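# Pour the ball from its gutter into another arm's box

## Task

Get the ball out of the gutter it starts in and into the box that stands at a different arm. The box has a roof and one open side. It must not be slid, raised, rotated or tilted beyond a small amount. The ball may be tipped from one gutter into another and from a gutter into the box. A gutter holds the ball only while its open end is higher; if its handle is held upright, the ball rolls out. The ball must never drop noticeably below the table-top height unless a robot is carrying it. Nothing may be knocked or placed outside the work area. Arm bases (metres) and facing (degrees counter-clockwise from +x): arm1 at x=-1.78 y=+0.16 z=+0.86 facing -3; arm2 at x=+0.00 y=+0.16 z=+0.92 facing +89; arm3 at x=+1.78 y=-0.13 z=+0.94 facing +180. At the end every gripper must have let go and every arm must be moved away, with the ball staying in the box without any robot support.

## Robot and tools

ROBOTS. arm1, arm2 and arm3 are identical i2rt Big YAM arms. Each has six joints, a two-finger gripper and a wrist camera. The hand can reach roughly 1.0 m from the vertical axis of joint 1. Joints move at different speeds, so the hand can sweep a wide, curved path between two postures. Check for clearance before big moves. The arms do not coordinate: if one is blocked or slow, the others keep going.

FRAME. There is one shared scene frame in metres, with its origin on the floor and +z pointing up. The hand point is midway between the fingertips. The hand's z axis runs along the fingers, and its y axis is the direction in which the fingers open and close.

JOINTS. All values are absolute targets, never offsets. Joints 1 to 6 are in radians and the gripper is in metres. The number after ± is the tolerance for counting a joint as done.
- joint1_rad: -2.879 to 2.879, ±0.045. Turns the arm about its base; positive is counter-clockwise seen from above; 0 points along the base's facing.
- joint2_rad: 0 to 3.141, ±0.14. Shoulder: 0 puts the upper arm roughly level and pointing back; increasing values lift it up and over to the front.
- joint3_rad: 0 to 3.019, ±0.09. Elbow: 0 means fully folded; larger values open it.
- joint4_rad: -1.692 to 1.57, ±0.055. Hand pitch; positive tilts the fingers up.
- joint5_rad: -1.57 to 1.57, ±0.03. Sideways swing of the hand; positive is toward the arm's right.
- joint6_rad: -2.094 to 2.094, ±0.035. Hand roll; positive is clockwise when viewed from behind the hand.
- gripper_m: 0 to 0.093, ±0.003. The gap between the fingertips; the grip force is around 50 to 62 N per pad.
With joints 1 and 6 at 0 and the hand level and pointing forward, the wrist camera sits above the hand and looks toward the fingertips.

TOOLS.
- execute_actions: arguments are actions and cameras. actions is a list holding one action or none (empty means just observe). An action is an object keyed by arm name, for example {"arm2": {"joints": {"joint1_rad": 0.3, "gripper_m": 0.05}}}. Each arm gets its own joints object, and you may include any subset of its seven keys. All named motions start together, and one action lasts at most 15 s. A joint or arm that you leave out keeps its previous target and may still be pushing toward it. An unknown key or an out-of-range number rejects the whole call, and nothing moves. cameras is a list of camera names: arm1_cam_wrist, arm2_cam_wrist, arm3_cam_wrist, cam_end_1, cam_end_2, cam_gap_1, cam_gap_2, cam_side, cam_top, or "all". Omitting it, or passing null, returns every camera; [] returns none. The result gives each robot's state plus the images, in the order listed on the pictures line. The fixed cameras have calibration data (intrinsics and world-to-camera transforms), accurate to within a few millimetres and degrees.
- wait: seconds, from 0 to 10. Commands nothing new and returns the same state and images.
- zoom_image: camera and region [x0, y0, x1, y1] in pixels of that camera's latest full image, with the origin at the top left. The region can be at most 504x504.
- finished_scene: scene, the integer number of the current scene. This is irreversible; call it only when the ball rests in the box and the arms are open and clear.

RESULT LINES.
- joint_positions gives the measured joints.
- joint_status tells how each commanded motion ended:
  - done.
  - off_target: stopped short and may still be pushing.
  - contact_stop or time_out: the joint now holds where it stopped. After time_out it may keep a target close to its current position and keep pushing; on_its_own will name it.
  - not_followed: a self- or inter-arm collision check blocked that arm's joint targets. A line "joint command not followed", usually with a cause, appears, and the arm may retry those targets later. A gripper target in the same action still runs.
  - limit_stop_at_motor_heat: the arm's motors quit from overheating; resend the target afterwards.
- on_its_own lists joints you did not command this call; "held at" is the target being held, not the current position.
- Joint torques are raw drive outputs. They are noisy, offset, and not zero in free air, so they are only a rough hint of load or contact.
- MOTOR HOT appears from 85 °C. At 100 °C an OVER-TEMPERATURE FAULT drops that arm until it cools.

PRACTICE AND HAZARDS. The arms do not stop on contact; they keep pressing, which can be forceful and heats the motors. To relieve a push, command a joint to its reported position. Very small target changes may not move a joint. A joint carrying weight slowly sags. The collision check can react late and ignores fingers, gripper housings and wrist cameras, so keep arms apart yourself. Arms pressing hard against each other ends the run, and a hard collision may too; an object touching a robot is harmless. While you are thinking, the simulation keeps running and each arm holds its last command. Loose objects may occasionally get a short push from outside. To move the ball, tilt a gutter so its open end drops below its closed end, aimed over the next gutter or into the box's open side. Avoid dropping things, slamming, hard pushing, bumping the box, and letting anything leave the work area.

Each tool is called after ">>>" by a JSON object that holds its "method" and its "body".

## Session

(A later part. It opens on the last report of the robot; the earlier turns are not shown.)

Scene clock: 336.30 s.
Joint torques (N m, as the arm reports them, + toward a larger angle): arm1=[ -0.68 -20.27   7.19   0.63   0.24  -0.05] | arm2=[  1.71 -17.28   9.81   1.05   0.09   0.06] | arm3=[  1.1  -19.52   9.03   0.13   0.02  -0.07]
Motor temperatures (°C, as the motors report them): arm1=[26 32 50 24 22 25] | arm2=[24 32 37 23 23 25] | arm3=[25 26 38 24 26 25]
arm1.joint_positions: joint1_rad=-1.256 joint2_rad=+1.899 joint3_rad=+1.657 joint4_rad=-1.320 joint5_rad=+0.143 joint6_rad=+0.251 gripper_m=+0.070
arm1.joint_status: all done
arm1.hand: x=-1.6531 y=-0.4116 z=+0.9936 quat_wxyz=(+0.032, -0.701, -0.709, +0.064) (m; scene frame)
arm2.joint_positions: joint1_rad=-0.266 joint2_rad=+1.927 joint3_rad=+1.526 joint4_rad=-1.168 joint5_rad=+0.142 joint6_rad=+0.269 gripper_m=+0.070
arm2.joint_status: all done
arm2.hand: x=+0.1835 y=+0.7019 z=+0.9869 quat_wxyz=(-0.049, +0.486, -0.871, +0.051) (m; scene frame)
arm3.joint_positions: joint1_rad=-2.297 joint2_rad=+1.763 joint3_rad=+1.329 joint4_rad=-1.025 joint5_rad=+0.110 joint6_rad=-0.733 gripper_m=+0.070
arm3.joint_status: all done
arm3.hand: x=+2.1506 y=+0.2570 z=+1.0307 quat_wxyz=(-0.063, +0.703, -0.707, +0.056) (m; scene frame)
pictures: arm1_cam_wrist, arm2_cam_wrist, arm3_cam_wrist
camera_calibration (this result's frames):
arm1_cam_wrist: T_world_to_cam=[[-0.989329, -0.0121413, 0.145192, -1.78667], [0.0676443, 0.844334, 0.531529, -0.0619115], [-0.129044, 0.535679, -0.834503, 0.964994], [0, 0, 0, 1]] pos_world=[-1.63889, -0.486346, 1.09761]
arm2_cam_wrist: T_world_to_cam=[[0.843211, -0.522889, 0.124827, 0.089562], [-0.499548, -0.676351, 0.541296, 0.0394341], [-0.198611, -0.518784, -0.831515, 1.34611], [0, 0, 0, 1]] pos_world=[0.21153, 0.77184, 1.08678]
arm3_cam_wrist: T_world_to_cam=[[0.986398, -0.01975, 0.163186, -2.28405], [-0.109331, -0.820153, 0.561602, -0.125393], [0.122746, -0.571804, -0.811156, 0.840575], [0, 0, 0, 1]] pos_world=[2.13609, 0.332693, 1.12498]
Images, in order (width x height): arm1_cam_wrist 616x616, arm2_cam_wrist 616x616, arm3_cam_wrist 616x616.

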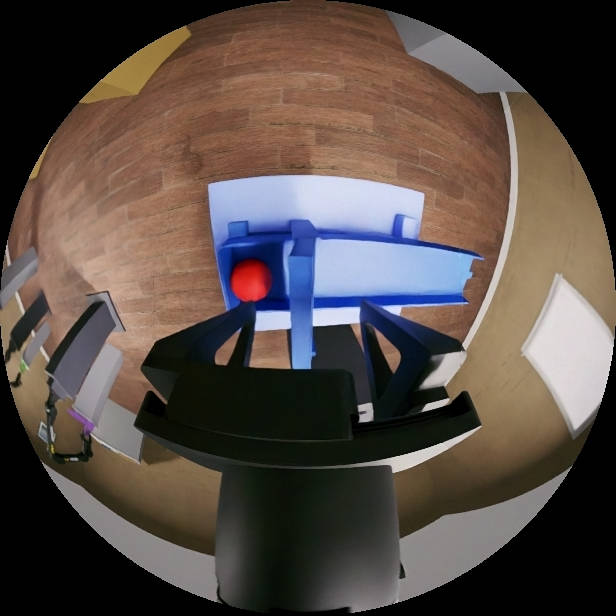

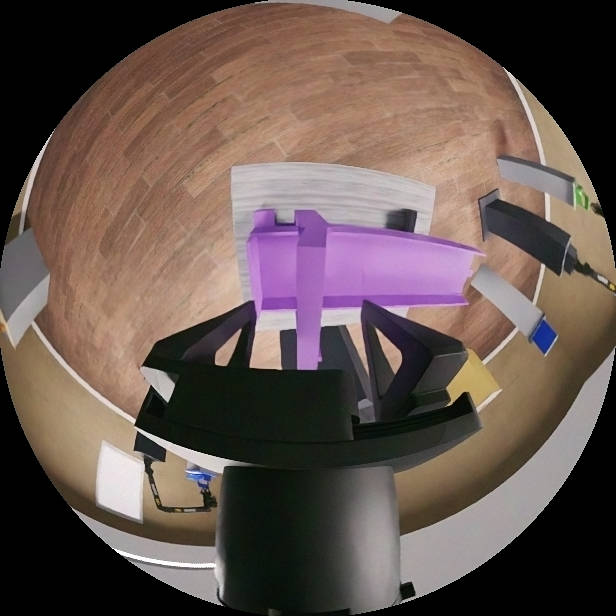

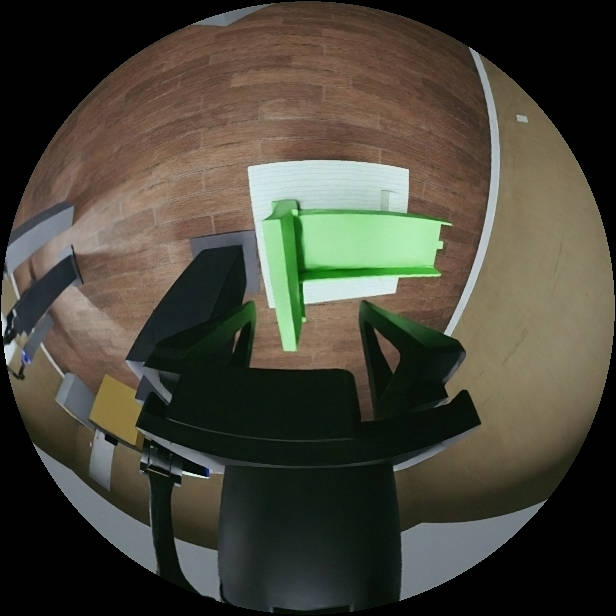

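>>> {"method": "execute_actions", "body": {"actions": [{"arm1":{"joints":{"joint2_rad":1.924,"joint3_rad":1.618}},"arm2":{"joints":{"joint2_rad":1.962,"joint3_rad":1.50}},"arm3":{"joints":{"joint2_rad":1.845,"joint3_rad":1.24,"joint4_rad":-0.87}}}], "cameras": ["arm1_cam_wrist","arm2_cam_wrist","arm3_cam_wrist"]}}

Scene clock: 355.57 s.
Joint torques (N m, as the arm reports them, + toward a larger angle): arm1=[ -0.64 -19.31   6.82   0.48   0.22  -0.04] | arm2=[  1.7  -16.38   9.26   0.9    0.09   0.07] | arm3=[  0.31 -18.82   7.37   0.69   0.06  -0.1 ]
Motor temperatures (°C, as the motors report them): arm1=[26 32 45 24 22 25] | arm2=[24 32 36 23 23 25] | arm3=[25 28 38 24 26 25]
arm1.joint_positions: joint1_rad=-1.256 joint2_rad=+1.910 joint3_rad=+1.626 joint4_rad=-1.318 joint5_rad=+0.143 joint6_rad=+0.251 gripper_m=+0.070
arm1.joint_status: all done
arm1.hand: x=-1.6558 y=-0.4017 z=+0.9756 quat_wxyz=(+0.050, -0.700, -0.710, +0.054) (m; scene frame)
arm2.joint_positions: joint1_rad=-0.266 joint2_rad=+1.939 joint3_rad=+1.501 joint4_rad=-1.166 joint5_rad=+0.142 joint6_rad=+0.269 gripper_m=+0.070
arm2.joint_status: all done
arm2.hand: x=+0.1806 y=+0.6919 z=+0.9715 quat_wxyz=(-0.037, +0.487, -0.870, +0.063) (m; scene frame)
arm3.joint_positions: joint1_rad=-2.297 joint2_rad=+1.855 joint3_rad=+1.231 joint4_rad=-0.882 joint5_rad=+0.110 joint6_rad=-0.733 gripper_m=+0.070
arm3.joint_status: all done
arm3.hand: x=+2.1413 y=+0.2457 z=+0.9527 quat_wxyz=(-0.040, +0.704, -0.706, +0.057) (m; scene frame)
pictures: arm1_cam_wrist, arm2_cam_wrist, arm3_cam_wrist
camera_calibration (this result's frames):
arm1_cam_wrist: T_world_to_cam=[[-0.987738, -0.0180556, 0.155074, -1.79596], [0.0734521, 0.822746, 0.563643, -0.0909215], [-0.137764, 0.568122, -0.811331, 0.920293], [0, 0, 0, 1]] pos_world=[-1.64047, -0.48046, 1.07642]
arm2_cam_wrist: T_world_to_cam=[[0.844508, -0.518464, 0.134173, 0.0763549], [-0.494018, -0.657452, 0.568949, -0.00138176], [-0.206767, -0.546766, -0.811354, 1.32884], [0, 0, 0, 1]] pos_world=[0.209596, 0.765244, 1.0687]
arm3_cam_wrist: T_world_to_cam=[[0.990973, -0.014654, 0.133256, -2.24491], [-0.0915161, -0.800309, 0.592562, -0.164365], [0.0979624, -0.599408, -0.794426, 0.815893], [0, 0, 0, 1]] pos_world=[2.12968, 0.324613, 1.04471]
Images, in order (width x height): arm1_cam_wrist 616x616, arm2_cam_wrist 616x616, arm3_cam_wrist 616x616.

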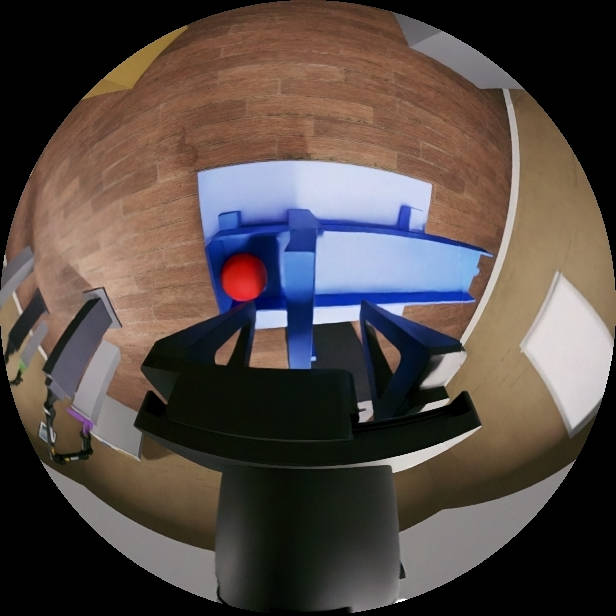

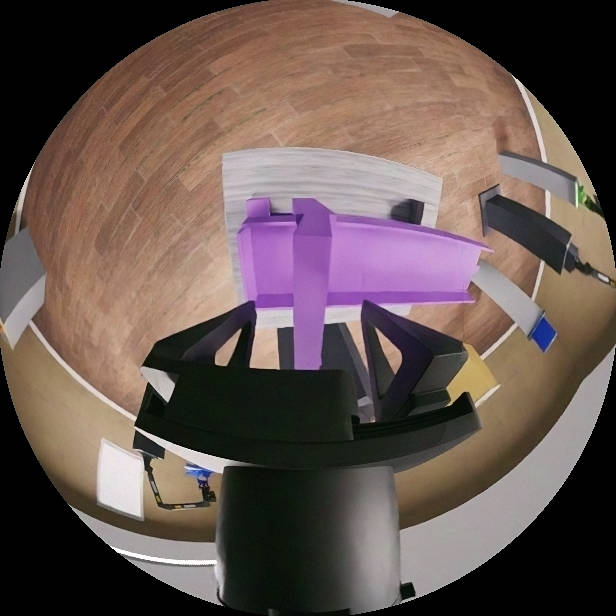

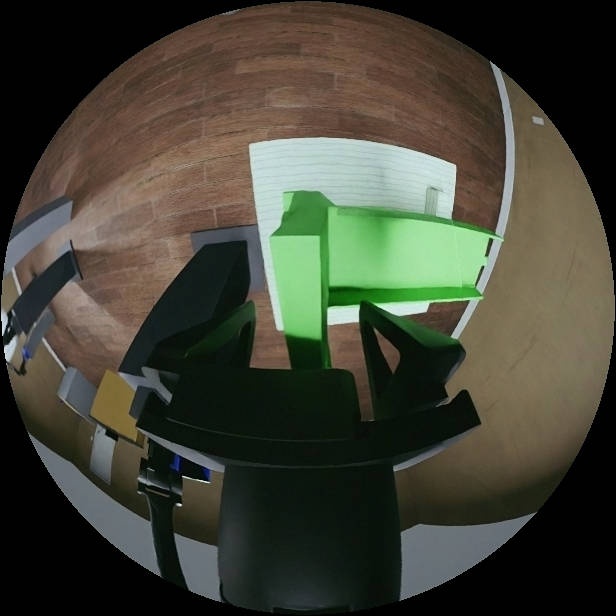

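>>> {"method": "execute_actions", "body": {"actions": [{"arm1":{"joints":{"gripper_m":0.01}},"arm2":{"joints":{"gripper_m":0.01}},"arm3":{"joints":{"gripper_m":0.01}}}], "cameras": ["arm1_cam_wrist","arm2_cam_wrist","arm3_cam_wrist","cam_side"]}}

Scene clock: 363.97 s.
Joint torques (N m, as the arm reports them, + toward a larger angle): arm1=[ -0.93 -19.39   6.81   0.52  -0.32  -0.14] | arm2=[  1.88 -16.47   9.28   0.89  -0.4    0.01] | arm3=[  0.37 -17.44   7.41   0.52  -0.22  -0.02]
Motor temperatures (°C, as the motors report them): arm1=[26 32 44 24 22 25] | arm2=[24 32 36 23 23 25] | arm3=[25 29 37 24 26 25]
arm1.joint_positions: joint1_rad=-1.255 joint2_rad=+1.910 joint3_rad=+1.626 joint4_rad=-1.317 joint5_rad=+0.155 joint6_rad=+0.261 gripper_m=+0.012
arm1.joint_status: all done
arm1.hand: x=-1.6569 y=-0.4021 z=+0.9763 quat_wxyz=(+0.052, -0.703, -0.707, +0.059) (m; scene frame)
arm2.joint_positions: joint1_rad=-0.266 joint2_rad=+1.938 joint3_rad=+1.501 joint4_rad=-1.165 joint5_rad=+0.159 joint6_rad=+0.275 gripper_m=+0.012
arm2.joint_status: all done
arm2.hand: x=+0.1829 y=+0.6915 z=+0.9725 quat_wxyz=(-0.043, +0.484, -0.871, +0.068) (m; scene frame)
arm3.joint_positions: joint1_rad=-2.296 joint2_rad=+1.838 joint3_rad=+1.231 joint4_rad=-0.871 joint5_rad=+0.118 joint6_rad=-0.735 gripper_m=+0.011
arm3.joint_status: all done
arm3.hand: x=+2.1447 y=+0.2486 z=+0.9615 quat_wxyz=(-0.054, +0.704, -0.705, +0.060) (m; scene frame)
pictures: arm1_cam_wrist, arm2_cam_wrist, arm3_cam_wrist, cam_side
camera_calibration (this result's frames):
arm1_cam_wrist: T_world_to_cam=[[-0.98608, -0.00895225, 0.166028, -1.80141], [0.0864641, 0.825302, 0.558032, -0.0628163], [-0.142019, 0.56462, -0.81304, 0.914193], [0, 0, 0, 1]] pos_world=[-1.64107, -0.480456, 1.07741]
arm2_cam_wrist: T_world_to_cam=[[0.839713, -0.522082, 0.149373, 0.062613], [-0.506493, -0.653804, 0.562144, 0.00526137], [-0.195825, -0.547696, -0.813438, 1.33058], [0, 0, 0, 1]] pos_world=[0.21065, 0.764884, 1.07004]
arm3_cam_wrist: T_world_to_cam=[[0.987617, -0.0142451, 0.156233, -2.26439], [-0.103138, -0.809362, 0.578183, -0.125914], [0.118213, -0.587137, -0.800809, 0.783931], [0, 0, 0, 1]] pos_world=[2.13069, 0.326109, 1.05435]
Images, in order (width x height): arm1_cam_wrist 616x616, arm2_cam_wrist 616x616, arm3_cam_wrist 616x616, cam_side 672x504.

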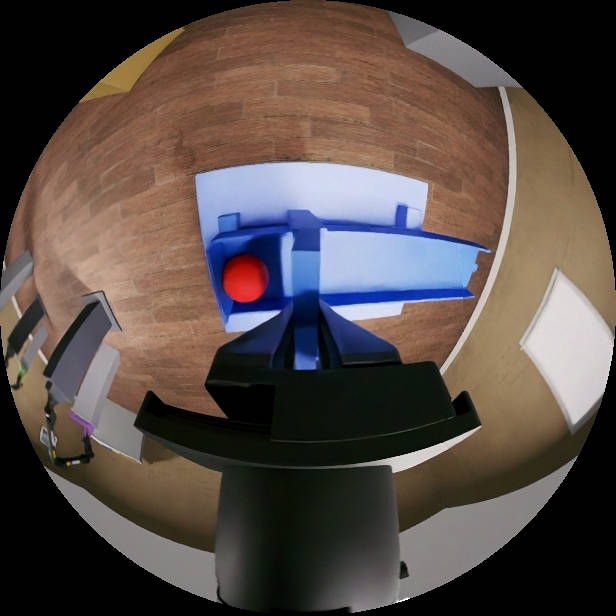

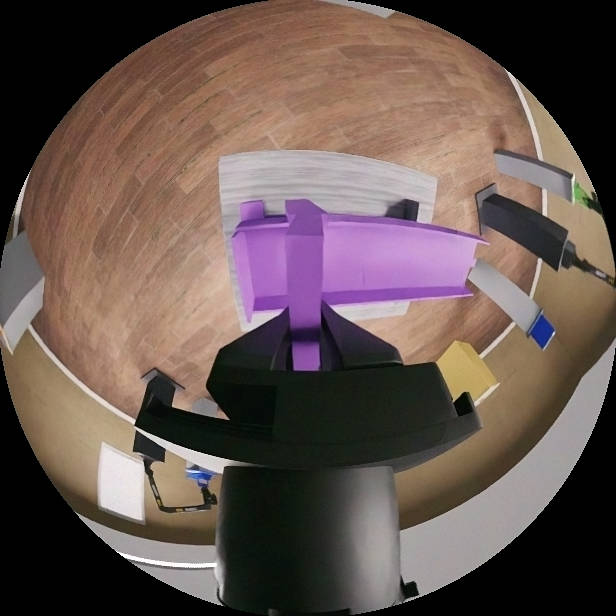

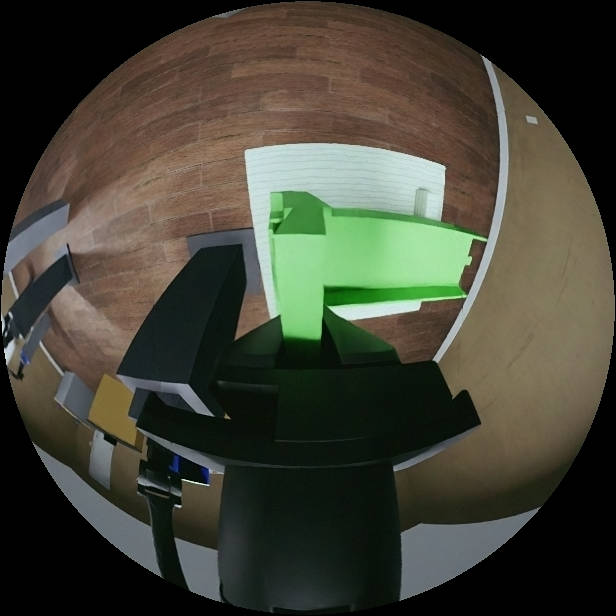

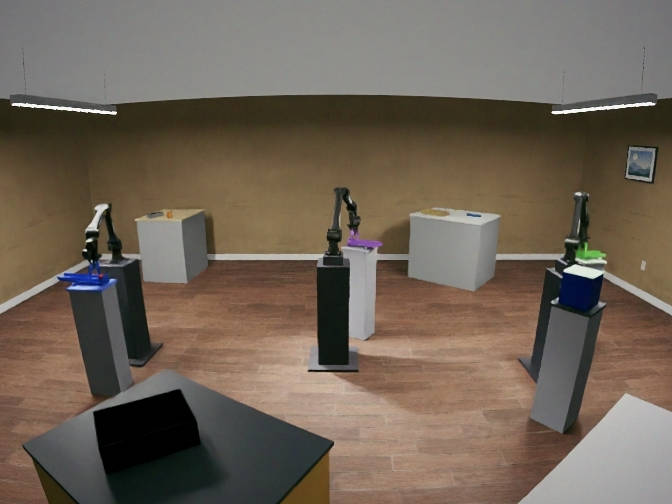

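>>> {"method": "execute_actions", "body": {"actions": [{"arm1":{"joints":{"gripper_m":0.003}},"arm2":{"joints":{"gripper_m":0.003}},"arm3":{"joints":{"gripper_m":0.003}}}], "cameras": ["arm1_cam_wrist"]}}

Scene clock: 370.20 s.
Joint torques (N m, as the arm reports them, + toward a larger angle): arm1=[ -0.79 -19.28   6.78   0.53  -0.32  -0.14] | arm2=[  1.7  -16.4    9.26   0.88  -0.4    0.01] | arm3=[  0.32 -16.47   7.39   0.38  -0.25  -0.06]
Motor temperatures (°C, as the motors report them): arm1=[26 32 43 24 22 25] | arm2=[24 32 35 23 23 25] | arm3=[25 29 37 24 26 25]
arm1.joint_positions: joint1_rad=-1.255 joint2_rad=+1.910 joint3_rad=+1.626 joint4_rad=-1.317 joint5_rad=+0.155 joint6_rad=+0.261 gripper_m=+0.012
arm1.joint_status: gripper_m off_target (ended at +0.012, target +0.003)
arm1.hand: x=-1.6569 y=-0.4021 z=+0.9763 quat_wxyz=(+0.052, -0.703, -0.707, +0.059) (m; scene frame)
arm2.joint_positions: joint1_rad=-0.266 joint2_rad=+1.938 joint3_rad=+1.501 joint4_rad=-1.165 joint5_rad=+0.159 joint6_rad=+0.275 gripper_m=+0.012
arm2.joint_status: gripper_m off_target (ended at +0.012, target +0.003)
arm2.hand: x=+0.1829 y=+0.6915 z=+0.9725 quat_wxyz=(-0.043, +0.484, -0.871, +0.068) (m; scene frame)
arm3.joint_positions: joint1_rad=-2.296 joint2_rad=+1.838 joint3_rad=+1.231 joint4_rad=-0.871 joint5_rad=+0.118 joint6_rad=-0.735 gripper_m=+0.011
arm3.joint_status: gripper_m off_target (ended at +0.011, target +0.003)
arm3.hand: x=+2.1447 y=+0.2486 z=+0.9615 quat_wxyz=(-0.054, +0.704, -0.705, +0.060) (m; scene frame)
pictures: arm1_cam_wrist
camera_calibration (this result's frames):
arm1_cam_wrist: T_world_to_cam=[[-0.98608, -0.00895225, 0.166028, -1.80141], [0.0864641, 0.825302, 0.558032, -0.0628163], [-0.142019, 0.56462, -0.81304, 0.914193], [0, 0, 0, 1]] pos_world=[-1.64107, -0.480456, 1.07741]
Images, in order (width x height): arm1_cam_wrist 616x616.

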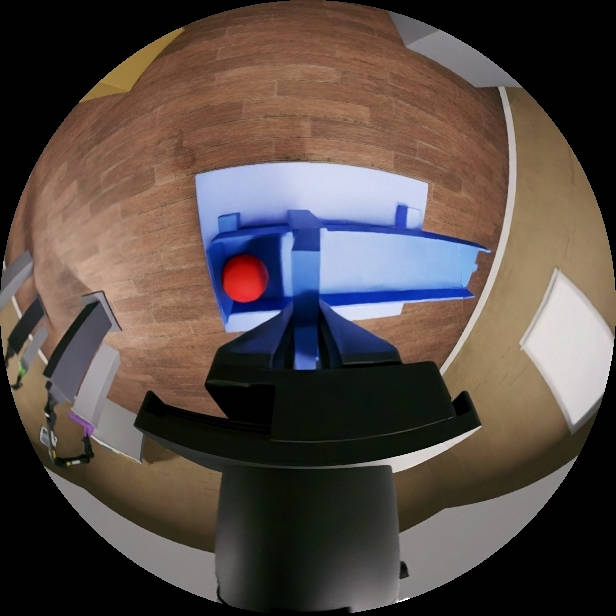

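>>> {"method": "execute_actions", "body": {"actions": [{"arm1":{"joints":{"joint2_rad":1.86,"joint3_rad":1.82,"joint4_rad":-1.50,"joint5_rad":0.3}},"arm2":{"joints":{"joint2_rad":1.86,"joint3_rad":1.66,"joint4_rad":-1.30,"joint5_rad":0.25}}}], "cameras": ["arm1_cam_wrist","cam_side","cam_end_1"]}}

Scene clock: 435.30 s.
Joint torques (N m, as the arm reports them, + toward a larger angle): arm1=[ -0.99 -22.51  11.65  -0.42   0.54  -0.14] | arm2=[  1.62 -17.58  13.56  -0.04   0.27   0.02] | arm3=[  0.39 -16.99   7.45   0.62  -0.27  -0.01]
Motor temperatures (°C, as the motors report them): arm1=[26 33 43 24 23 25] | arm2=[24 33 36 23 23 25] | arm3=[25 30 36 24 26 25]
arm1.joint_positions: joint1_rad=-1.252 joint2_rad=+1.877 joint3_rad=+1.764 joint4_rad=-1.486 joint5_rad=+0.294 joint6_rad=+0.262 gripper_m=+0.012
arm1.joint_status: all done
arm1.hand: x=-1.6769 y=-0.4102 z=+1.0515 quat_wxyz=(+0.085, -0.696, -0.703, +0.120) (m; scene frame)
arm2.joint_positions: joint1_rad=-0.264 joint2_rad=+1.859 joint3_rad=+1.624 joint4_rad=-1.286 joint5_rad=+0.244 joint6_rad=+0.275 gripper_m=+0.011
arm2.joint_status: all done
arm2.hand: x=+0.2015 y=+0.7058 z=+1.0634 quat_wxyz=(-0.102, +0.479, -0.869, +0.070) (m; scene frame)
arm3.joint_positions: joint1_rad=-2.296 joint2_rad=+1.838 joint3_rad=+1.231 joint4_rad=-0.871 joint5_rad=+0.118 joint6_rad=-0.735 gripper_m=+0.011
arm3.joint_status: not commanded
arm3.hand: x=+2.1447 y=+0.2486 z=+0.9615 quat_wxyz=(-0.054, +0.704, -0.705, +0.060) (m; scene frame)
pictures: arm1_cam_wrist, cam_end_1, cam_side
camera_calibration (this result's frames):
arm1_cam_wrist: T_world_to_cam=[[-0.955201, -0.005763, 0.295902, -1.91721], [0.15272, 0.846817, 0.509487, 0.0746833], [-0.253511, 0.531853, -0.808, 0.771296], [0, 0, 0, 1]] pos_world=[-1.64719, -0.484508, 1.15246]
Images, in order (width x height): arm1_cam_wrist 616x616, cam_end_1 672x504, cam_side 672x504.

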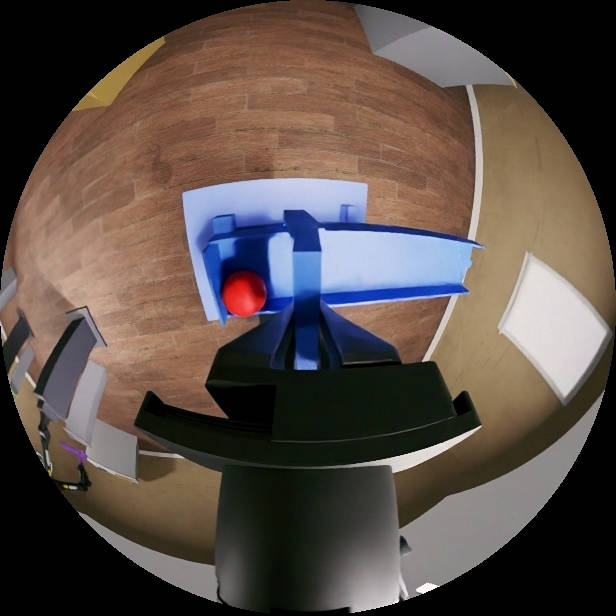

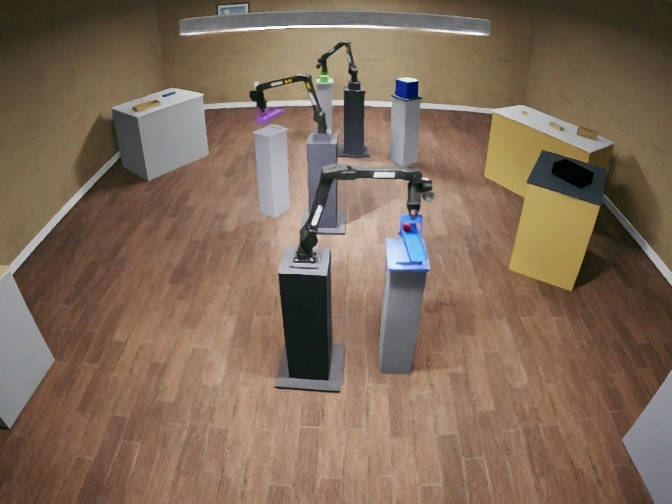

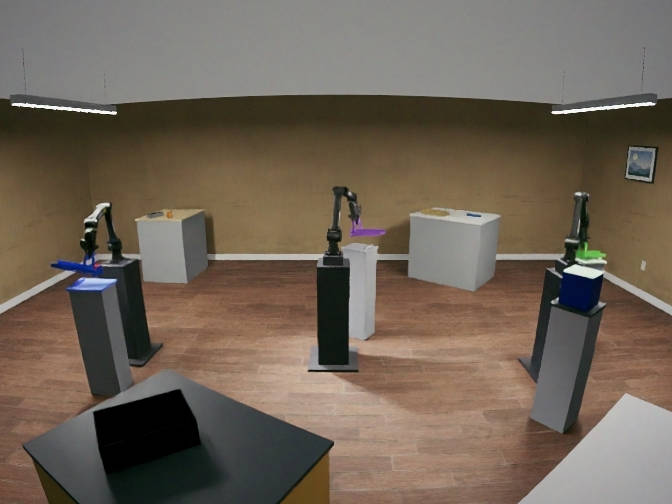

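>>> {"method": "execute_actions", "body": {"actions": [{"arm1":{"joints":{"joint4_rad":-1.25,"joint5_rad":0.35,"joint6_rad":-0.8}},"arm2":{"joints":{"joint1_rad":1.588,"joint5_rad":0.0,"joint6_rad":-1.571}}}], "cameras": ["arm1_cam_wrist","cam_side","cam_top"]}}

Scene clock: 450.77 s.
Joint torques (N m, as the arm reports them, + toward a larger angle): arm1=[ -0.97 -22.97  11.95   1.05   0.52  -0.19] | arm2=[  1.6  -17.86  13.61  -0.19  -0.11  -0.1 ] | arm3=[  1.54 -16.9    7.36   0.44  -0.26  -0.04]
Motor temperatures (°C, as the motors report them): arm1=[26 34 50 24 23 25] | arm2=[24 34 39 23 23 25] | arm3=[25 30 37 24 26 25]
arm1.joint_positions: joint1_rad=-1.252 joint2_rad=+1.877 joint3_rad=+1.764 joint4_rad=-1.269 joint5_rad=+0.343 joint6_rad=-0.791 gripper_m=+0.012
arm1.joint_status: all done
arm1.hand: x=-1.6713 y=-0.4614 z=+1.0582 quat_wxyz=(+0.101, -0.264, -0.945, +0.165) (m; scene frame)
arm2.joint_positions: joint1_rad=+1.593 joint2_rad=+1.859 joint3_rad=+1.624 joint4_rad=-1.286 joint5_rad=-0.002 joint6_rad=-1.563 gripper_m=+0.011
arm2.joint_status: all done
arm2.hand: x=-0.5781 y=+0.1598 z=+1.0604 quat_wxyz=(-0.016, +0.708, +0.706, -0.020) (m; scene frame)
arm3.joint_positions: joint1_rad=-2.296 joint2_rad=+1.838 joint3_rad=+1.231 joint4_rad=-0.871 joint5_rad=+0.118 joint6_rad=-0.735 gripper_m=+0.011
arm3.joint_status: not commanded
arm3.hand: x=+2.1447 y=+0.2486 z=+0.9615 quat_wxyz=(-0.054, +0.704, -0.705, +0.060) (m; scene frame)
pictures: arm1_cam_wrist, cam_side, cam_top
camera_calibration (this result's frames):
arm1_cam_wrist: T_world_to_cam=[[-0.459398, -0.805765, 0.37376, -1.53699], [-0.527441, 0.58604, 0.615113, -1.25513], [-0.714674, 0.0854457, -0.694219, -0.291782], [0, 0, 0, 1]] pos_world=[-1.57662, -0.477963, 1.14395]
Images, in order (width x height): arm1_cam_wrist 616x616, cam_side 672x504, cam_top 672x504.

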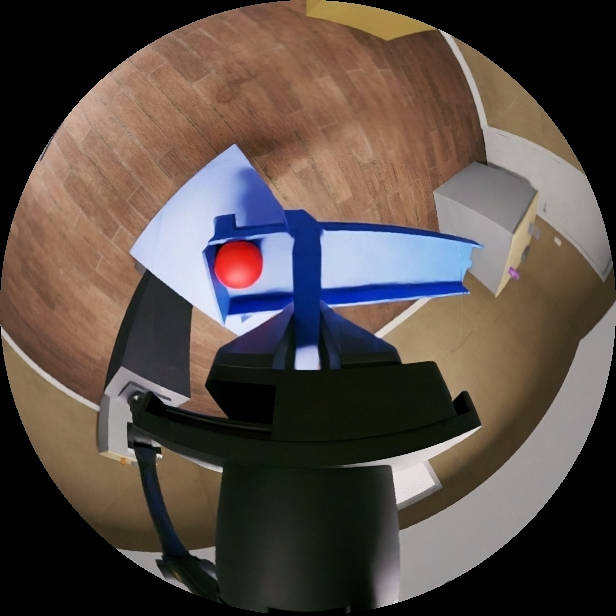

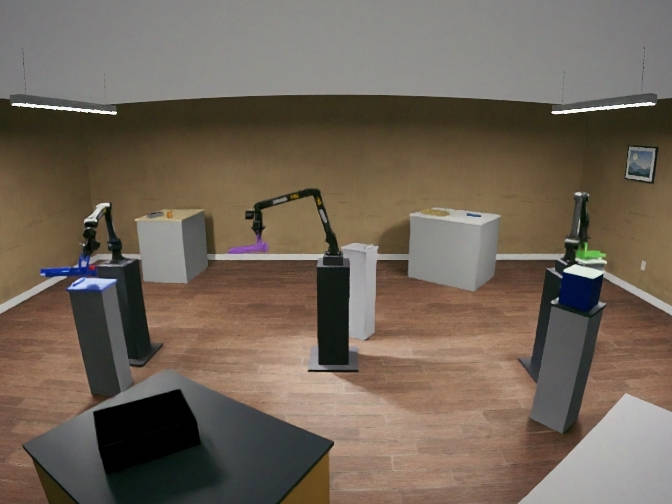

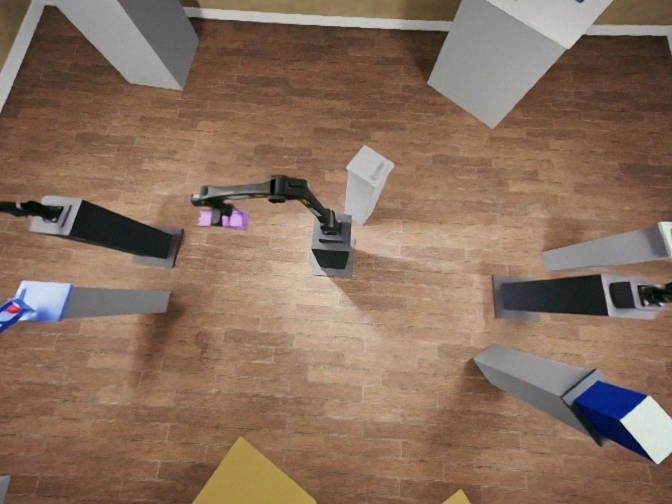

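>>> {"method": "execute_actions", "body": {"actions": [{"arm1":{"joints":{"joint4_rad":-1.05,"joint5_rad":0.0,"joint6_rad":-1.571}},"arm2":{"joints":{"joint2_rad":2.155,"joint3_rad":1.975,"joint4_rad":-1.115}}}], "cameras": ["arm1_cam_wrist","cam_side"]}}

Scene clock: 457.63 s.
Joint torques (N m, as the arm reports them, + toward a larger angle): arm1=[ -1.04 -23.44  12.17   1.59  -0.14  -0.2 ] | arm2=[  1.35 -23.8   15.37   1.22  -0.1   -0.06] | arm3=[ -0.11 -17.2    7.41   0.49  -0.26  -0.1 ]
Motor temperatures (°C, as the motors report them): arm1=[26 34 52 24 23 25] | arm2=[24 34 40 23 23 25] | arm3=[25 30 37 24 26 25]
arm1.joint_positions: joint1_rad=-1.252 joint2_rad=+1.877 joint3_rad=+1.764 joint4_rad=-1.077 joint5_rad=+0.001 joint6_rad=-1.561 gripper_m=+0.012
arm1.joint_status: all done
arm1.hand: x=-1.6032 y=-0.4917 z=+1.0615 quat_wxyz=(-0.026, +0.126, -0.974, +0.187) (m; scene frame)
arm2.joint_positions: joint1_rad=+1.593 joint2_rad=+2.172 joint3_rad=+1.921 joint4_rad=-1.128 joint5_rad=-0.002 joint6_rad=-1.565 gripper_m=+0.011
arm2.joint_status: all done
arm2.hand: x=-0.7086 y=+0.1590 z=+0.9890 quat_wxyz=(-0.066, +0.704, +0.703, -0.070) (m; scene frame)
arm3.joint_positions: joint1_rad=-2.296 joint2_rad=+1.838 joint3_rad=+1.231 joint4_rad=-0.871 joint5_rad=+0.118 joint6_rad=-0.735 gripper_m=+0.011
arm3.joint_status: not commanded
arm3.hand: x=+2.1447 y=+0.2486 z=+0.9615 quat_wxyz=(-0.054, +0.704, -0.705, +0.060) (m; scene frame)
pictures: arm1_cam_wrist, cam_side
camera_calibration (this result's frames):
arm1_cam_wrist: T_world_to_cam=[[0.23867, -0.893606, 0.380139, -0.462159], [-0.848157, -0.00117883, 0.529743, -1.91578], [-0.472933, -0.448851, -0.7582, -0.0453925], [0, 0, 0, 1]] pos_world=[-1.53604, -0.435621, 1.15614]
Images, in order (width x height): arm1_cam_wrist 616x616, cam_side 672x504.

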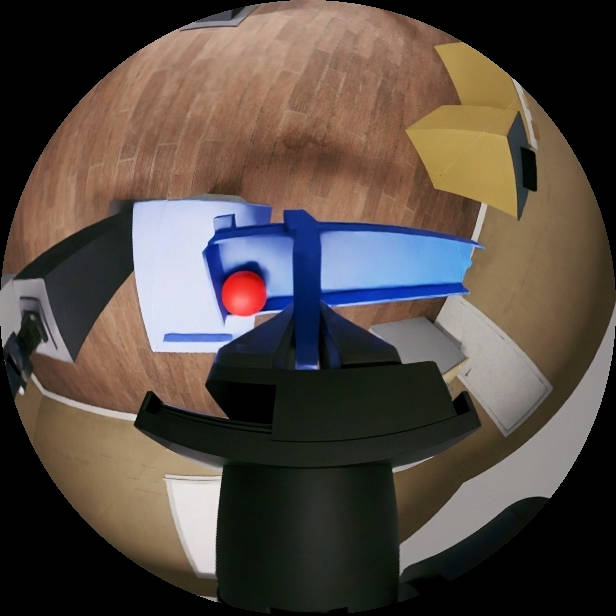

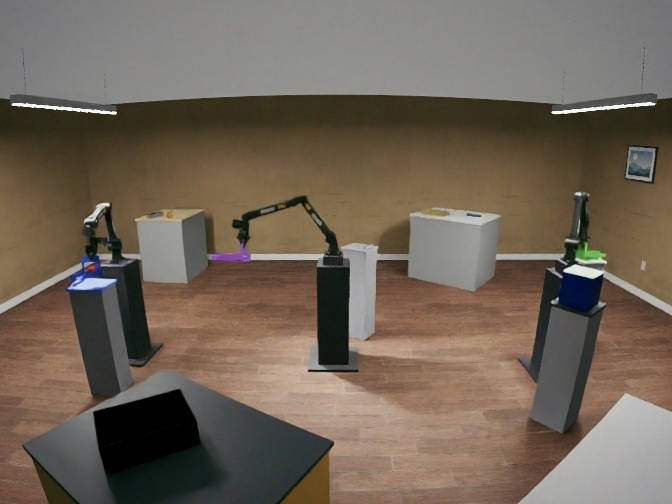

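>>> {"method": "execute_actions", "body": {"actions": [{"arm1":{"joints":{"joint1_rad":0.053,"joint2_rad":1.76,"joint3_rad":1.77,"joint4_rad":-1.08}}}], "cameras": ["arm1_cam_wrist","arm2_cam_wrist","cam_side","cam_top"]}}

Scene clock: 479.10 s.
Joint torques (N m, as the arm reports them, + toward a larger angle): arm1=[ -1.09 -22.93   8.94   0.7    0.    -0.16] | arm2=[  1.42 -23.74  15.51   1.22  -0.1   -0.06] | arm3=[  0.58 -17.08   7.55   0.6   -0.28   0.03]
Motor temperatures (°C, as the motors report them): arm1=[26 35 55 24 23 25] | arm2=[24 37 43 23 23 25] | arm3=[25 30 37 24 26 25]
arm1.joint_positions: joint1_rad=+0.060 joint2_rad=+1.785 joint3_rad=+1.762 joint4_rad=-1.077 joint5_rad=-0.002 joint6_rad=-1.565 gripper_m=+0.012
arm1.joint_status: all done
arm1.hand: x=-1.1179 y=+0.1617 z=+1.1196 quat_wxyz=(-0.167, +0.689, -0.687, +0.163) (m; scene frame)
arm2.joint_positions: joint1_rad=+1.593 joint2_rad=+2.172 joint3_rad=+1.921 joint4_rad=-1.128 joint5_rad=-0.002 joint6_rad=-1.565 gripper_m=+0.011
arm2.joint_status: not commanded
arm2.hand: x=-0.7086 y=+0.1590 z=+0.9890 quat_wxyz=(-0.066, +0.704, +0.703, -0.070) (m; scene frame)
arm3.joint_positions: joint1_rad=-2.296 joint2_rad=+1.838 joint3_rad=+1.231 joint4_rad=-0.871 joint5_rad=+0.118 joint6_rad=-0.735 gripper_m=+0.011
arm3.joint_status: not commanded
arm3.hand: x=+2.1447 y=+0.2486 z=+0.9615 quat_wxyz=(-0.054, +0.704, -0.705, +0.060) (m; scene frame)
pictures: arm1_cam_wrist, arm2_cam_wrist, cam_side, cam_top
camera_calibration (this result's frames):
arm1_cam_wrist: T_world_to_cam=[[0.887202, 0.00574167, 0.461345, 0.472432], [-0.258275, -0.822392, 0.506917, -0.716431], [0.382317, -0.568892, -0.728145, 1.46328], [0, 0, 0, 1]] pos_world=[-1.16362, 0.240547, 1.2107]
arm2_cam_wrist: T_world_to_cam=[[-0.983667, 0.00206621, 0.179988, -0.874969], [0.104587, 0.820381, 0.562171, -0.605114], [-0.146497, 0.571813, -0.807198, 0.728535], [0, 0, 0, 1]] pos_world=[-0.690662, 0.081646, 1.08573]
Images, in order (width x height): arm1_cam_wrist 616x616, arm2_cam_wrist 616x616, cam_side 672x504, cam_top 672x504.

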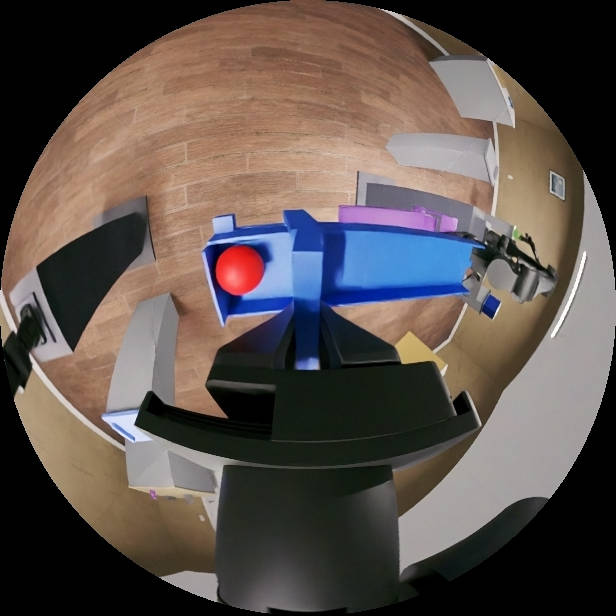

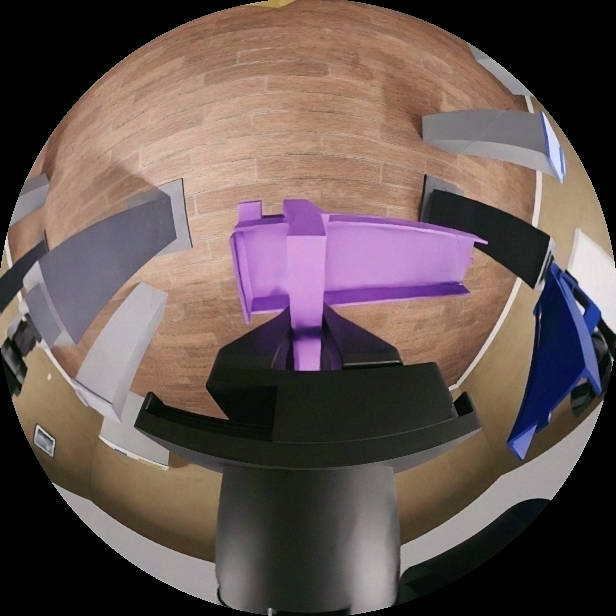

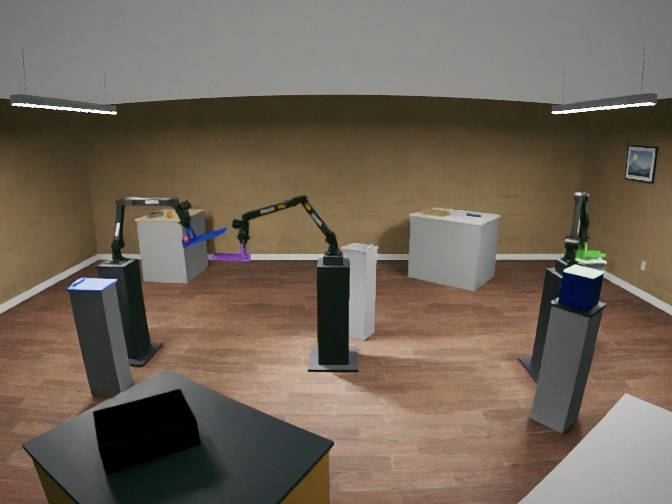

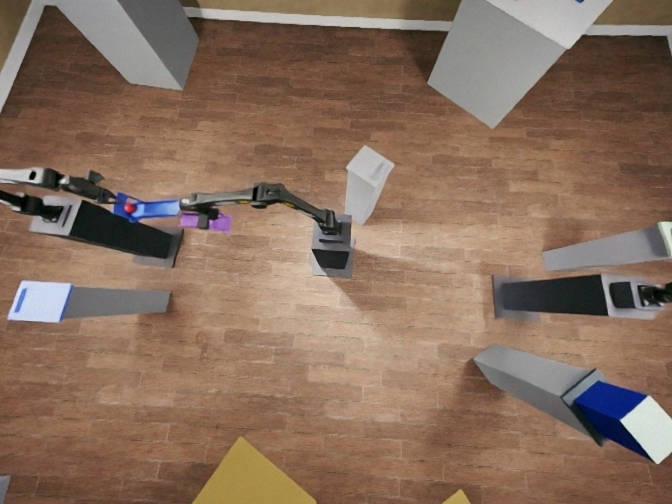

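>>> {"method": "execute_actions", "body": {"actions": [], "cameras": ["cam_gap_1","cam_end_1"]}}

Scene clock: 503.50 s.
Joint torques (N m, as the arm reports them, + toward a larger angle): arm1=[ -1.25 -22.85   8.89   0.71   0.    -0.16] | arm2=[  1.42 -23.77  15.51   1.22  -0.1   -0.06] | arm3=[ -0.03 -17.17   7.43   0.48  -0.28  -0.04]
Motor temperatures (°C, as the motors report them): arm1=[26 35 50 24 23 25] | arm2=[24 38 45 23 23 25] | arm3=[25 31 37 24 26 25]
arm1.joint_positions: joint1_rad=+0.060 joint2_rad=+1.785 joint3_rad=+1.762 joint4_rad=-1.077 joint5_rad=-0.002 joint6_rad=-1.565 gripper_m=+0.012
arm1.joint_status: all done
arm1.hand: x=-1.1179 y=+0.1617 z=+1.1196 quat_wxyz=(-0.167, +0.689, -0.687, +0.163) (m; scene frame)
arm2.joint_positions: joint1_rad=+1.593 joint2_rad=+2.172 joint3_rad=+1.921 joint4_rad=-1.128 joint5_rad=-0.002 joint6_rad=-1.565 gripper_m=+0.011
arm2.joint_status: not commanded
arm2.hand: x=-0.7086 y=+0.1590 z=+0.9890 quat_wxyz=(-0.066, +0.704, +0.703, -0.070) (m; scene frame)
arm3.joint_positions: joint1_rad=-2.296 joint2_rad=+1.838 joint3_rad=+1.231 joint4_rad=-0.871 joint5_rad=+0.118 joint6_rad=-0.735 gripper_m=+0.011
arm3.joint_status: not commanded
arm3.hand: x=+2.1447 y=+0.2486 z=+0.9615 quat_wxyz=(-0.054, +0.704, -0.705, +0.060) (m; scene frame)
pictures: cam_end_1, cam_gap_1
Images, in order (width x height): cam_end_1 672x504, cam_gap_1 672x504.

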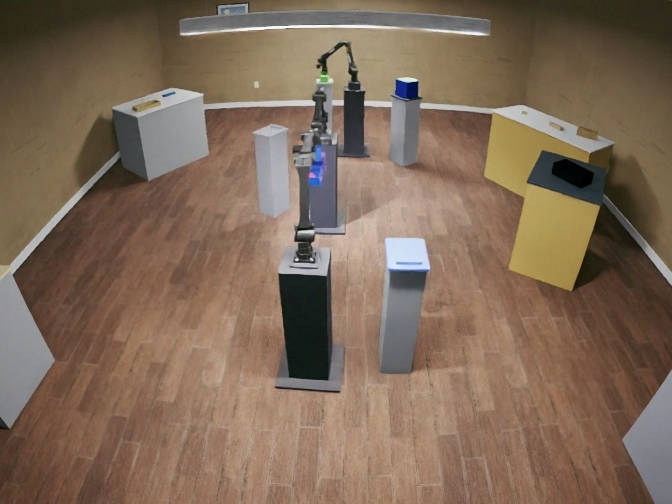

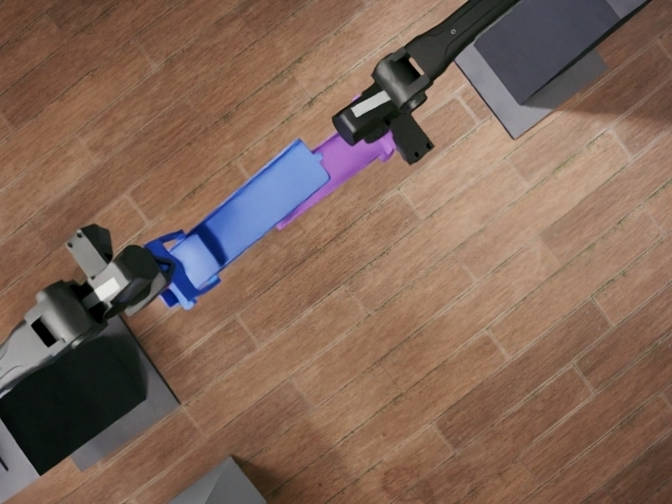

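>>> {"method": "execute_actions", "body": {"actions": [{"arm1":{"joints":{"joint4_rad":-1.40}}}], "cameras": ["cam_gap_1","cam_side","arm1_cam_wrist"]}}

Scene clock: 525.53 s.
Joint torques (N m, as the arm reports them, + toward a larger angle): arm1=[ -1.19 -22.09   8.48  -0.01   0.    -0.18] | arm2=[  1.4  -23.71  15.52   1.22  -0.1   -0.06] | arm3=[  0.33 -17.17   7.47   0.53  -0.23  -0.06]
Motor temperatures (°C, as the motors report them): arm1=[26 36 49 24 22 25] | arm2=[24 39 46 23 23 25] | arm3=[25 31 37 24 26 25]
arm1.joint_positions: joint1_rad=+0.060 joint2_rad=+1.785 joint3_rad=+1.762 joint4_rad=-1.391 joint5_rad=-0.002 joint6_rad=-1.565 gripper_m=+0.012
arm1.joint_status: all done
arm1.hand: x=-1.1910 y=+0.1611 z=+1.0960 quat_wxyz=(-0.057, +0.706, -0.704, +0.054) (m; scene frame)
arm2.joint_positions: joint1_rad=+1.593 joint2_rad=+2.172 joint3_rad=+1.921 joint4_rad=-1.128 joint5_rad=-0.002 joint6_rad=-1.565 gripper_m=+0.011
arm2.joint_status: not commanded
arm2.hand: x=-0.7086 y=+0.1590 z=+0.9890 quat_wxyz=(-0.066, +0.704, +0.703, -0.070) (m; scene frame)
arm3.joint_positions: joint1_rad=-2.296 joint2_rad=+1.838 joint3_rad=+1.231 joint4_rad=-0.871 joint5_rad=+0.118 joint6_rad=-0.735 gripper_m=+0.011
arm3.joint_status: not commanded
arm3.hand: x=+2.1447 y=+0.2486 z=+0.9615 quat_wxyz=(-0.054, +0.704, -0.705, +0.060) (m; scene frame)
pictures: arm1_cam_wrist, cam_gap_1, cam_side
camera_calibration (this result's frames):
arm1_cam_wrist: T_world_to_cam=[[0.986242, 0.00656818, 0.165178, 0.99058], [-0.088988, -0.820984, 0.563973, -0.584982], [0.139313, -0.570913, -0.809105, 1.27333], [0, 0, 0, 1]] pos_world=[-1.2064, 0.240191, 1.19655]
Images, in order (width x height): arm1_cam_wrist 616x616, cam_gap_1 672x504, cam_side 672x504.

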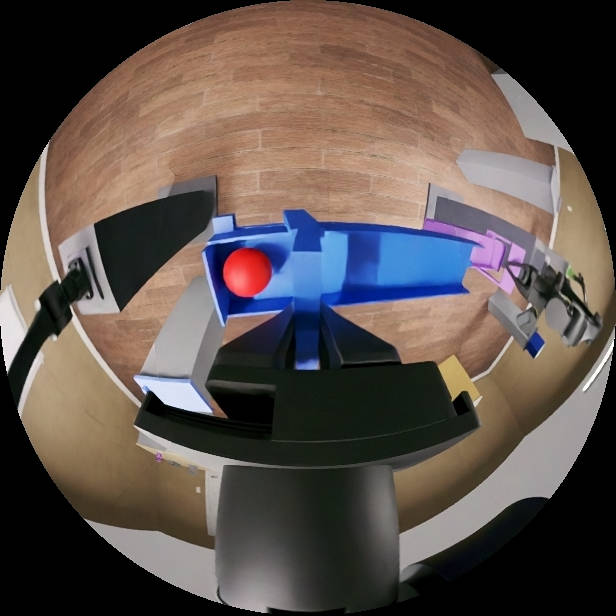

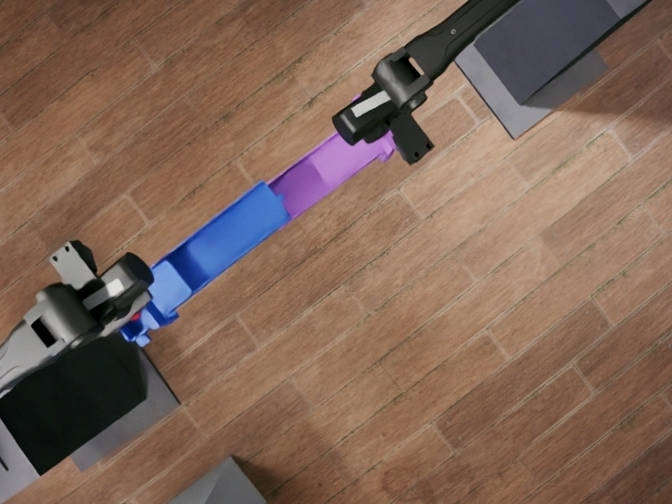

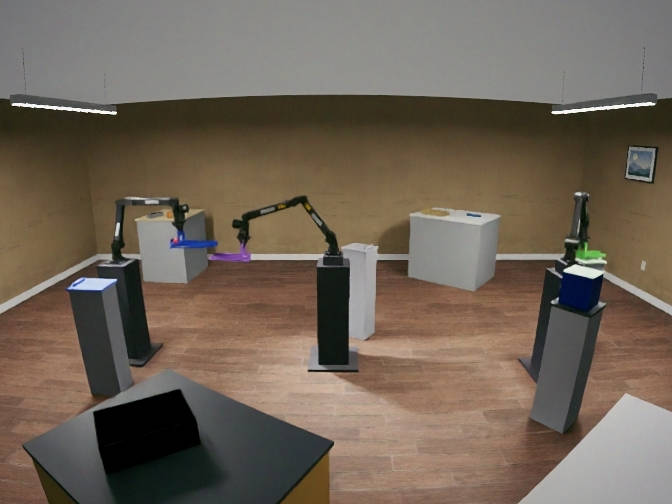

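>>> {"method": "zoom_image", "body": {"camera": "cam_side", "region": [160, 215, 270, 275]}}

Region (160, 215, 270, 275) of cam_side's 672x504 image, scaled by 4.582, with more detail than that image has; it fills the top 275 rows of this view, and the rest is white.

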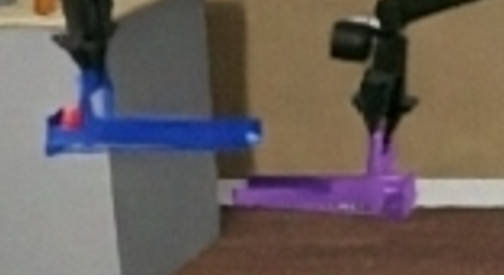

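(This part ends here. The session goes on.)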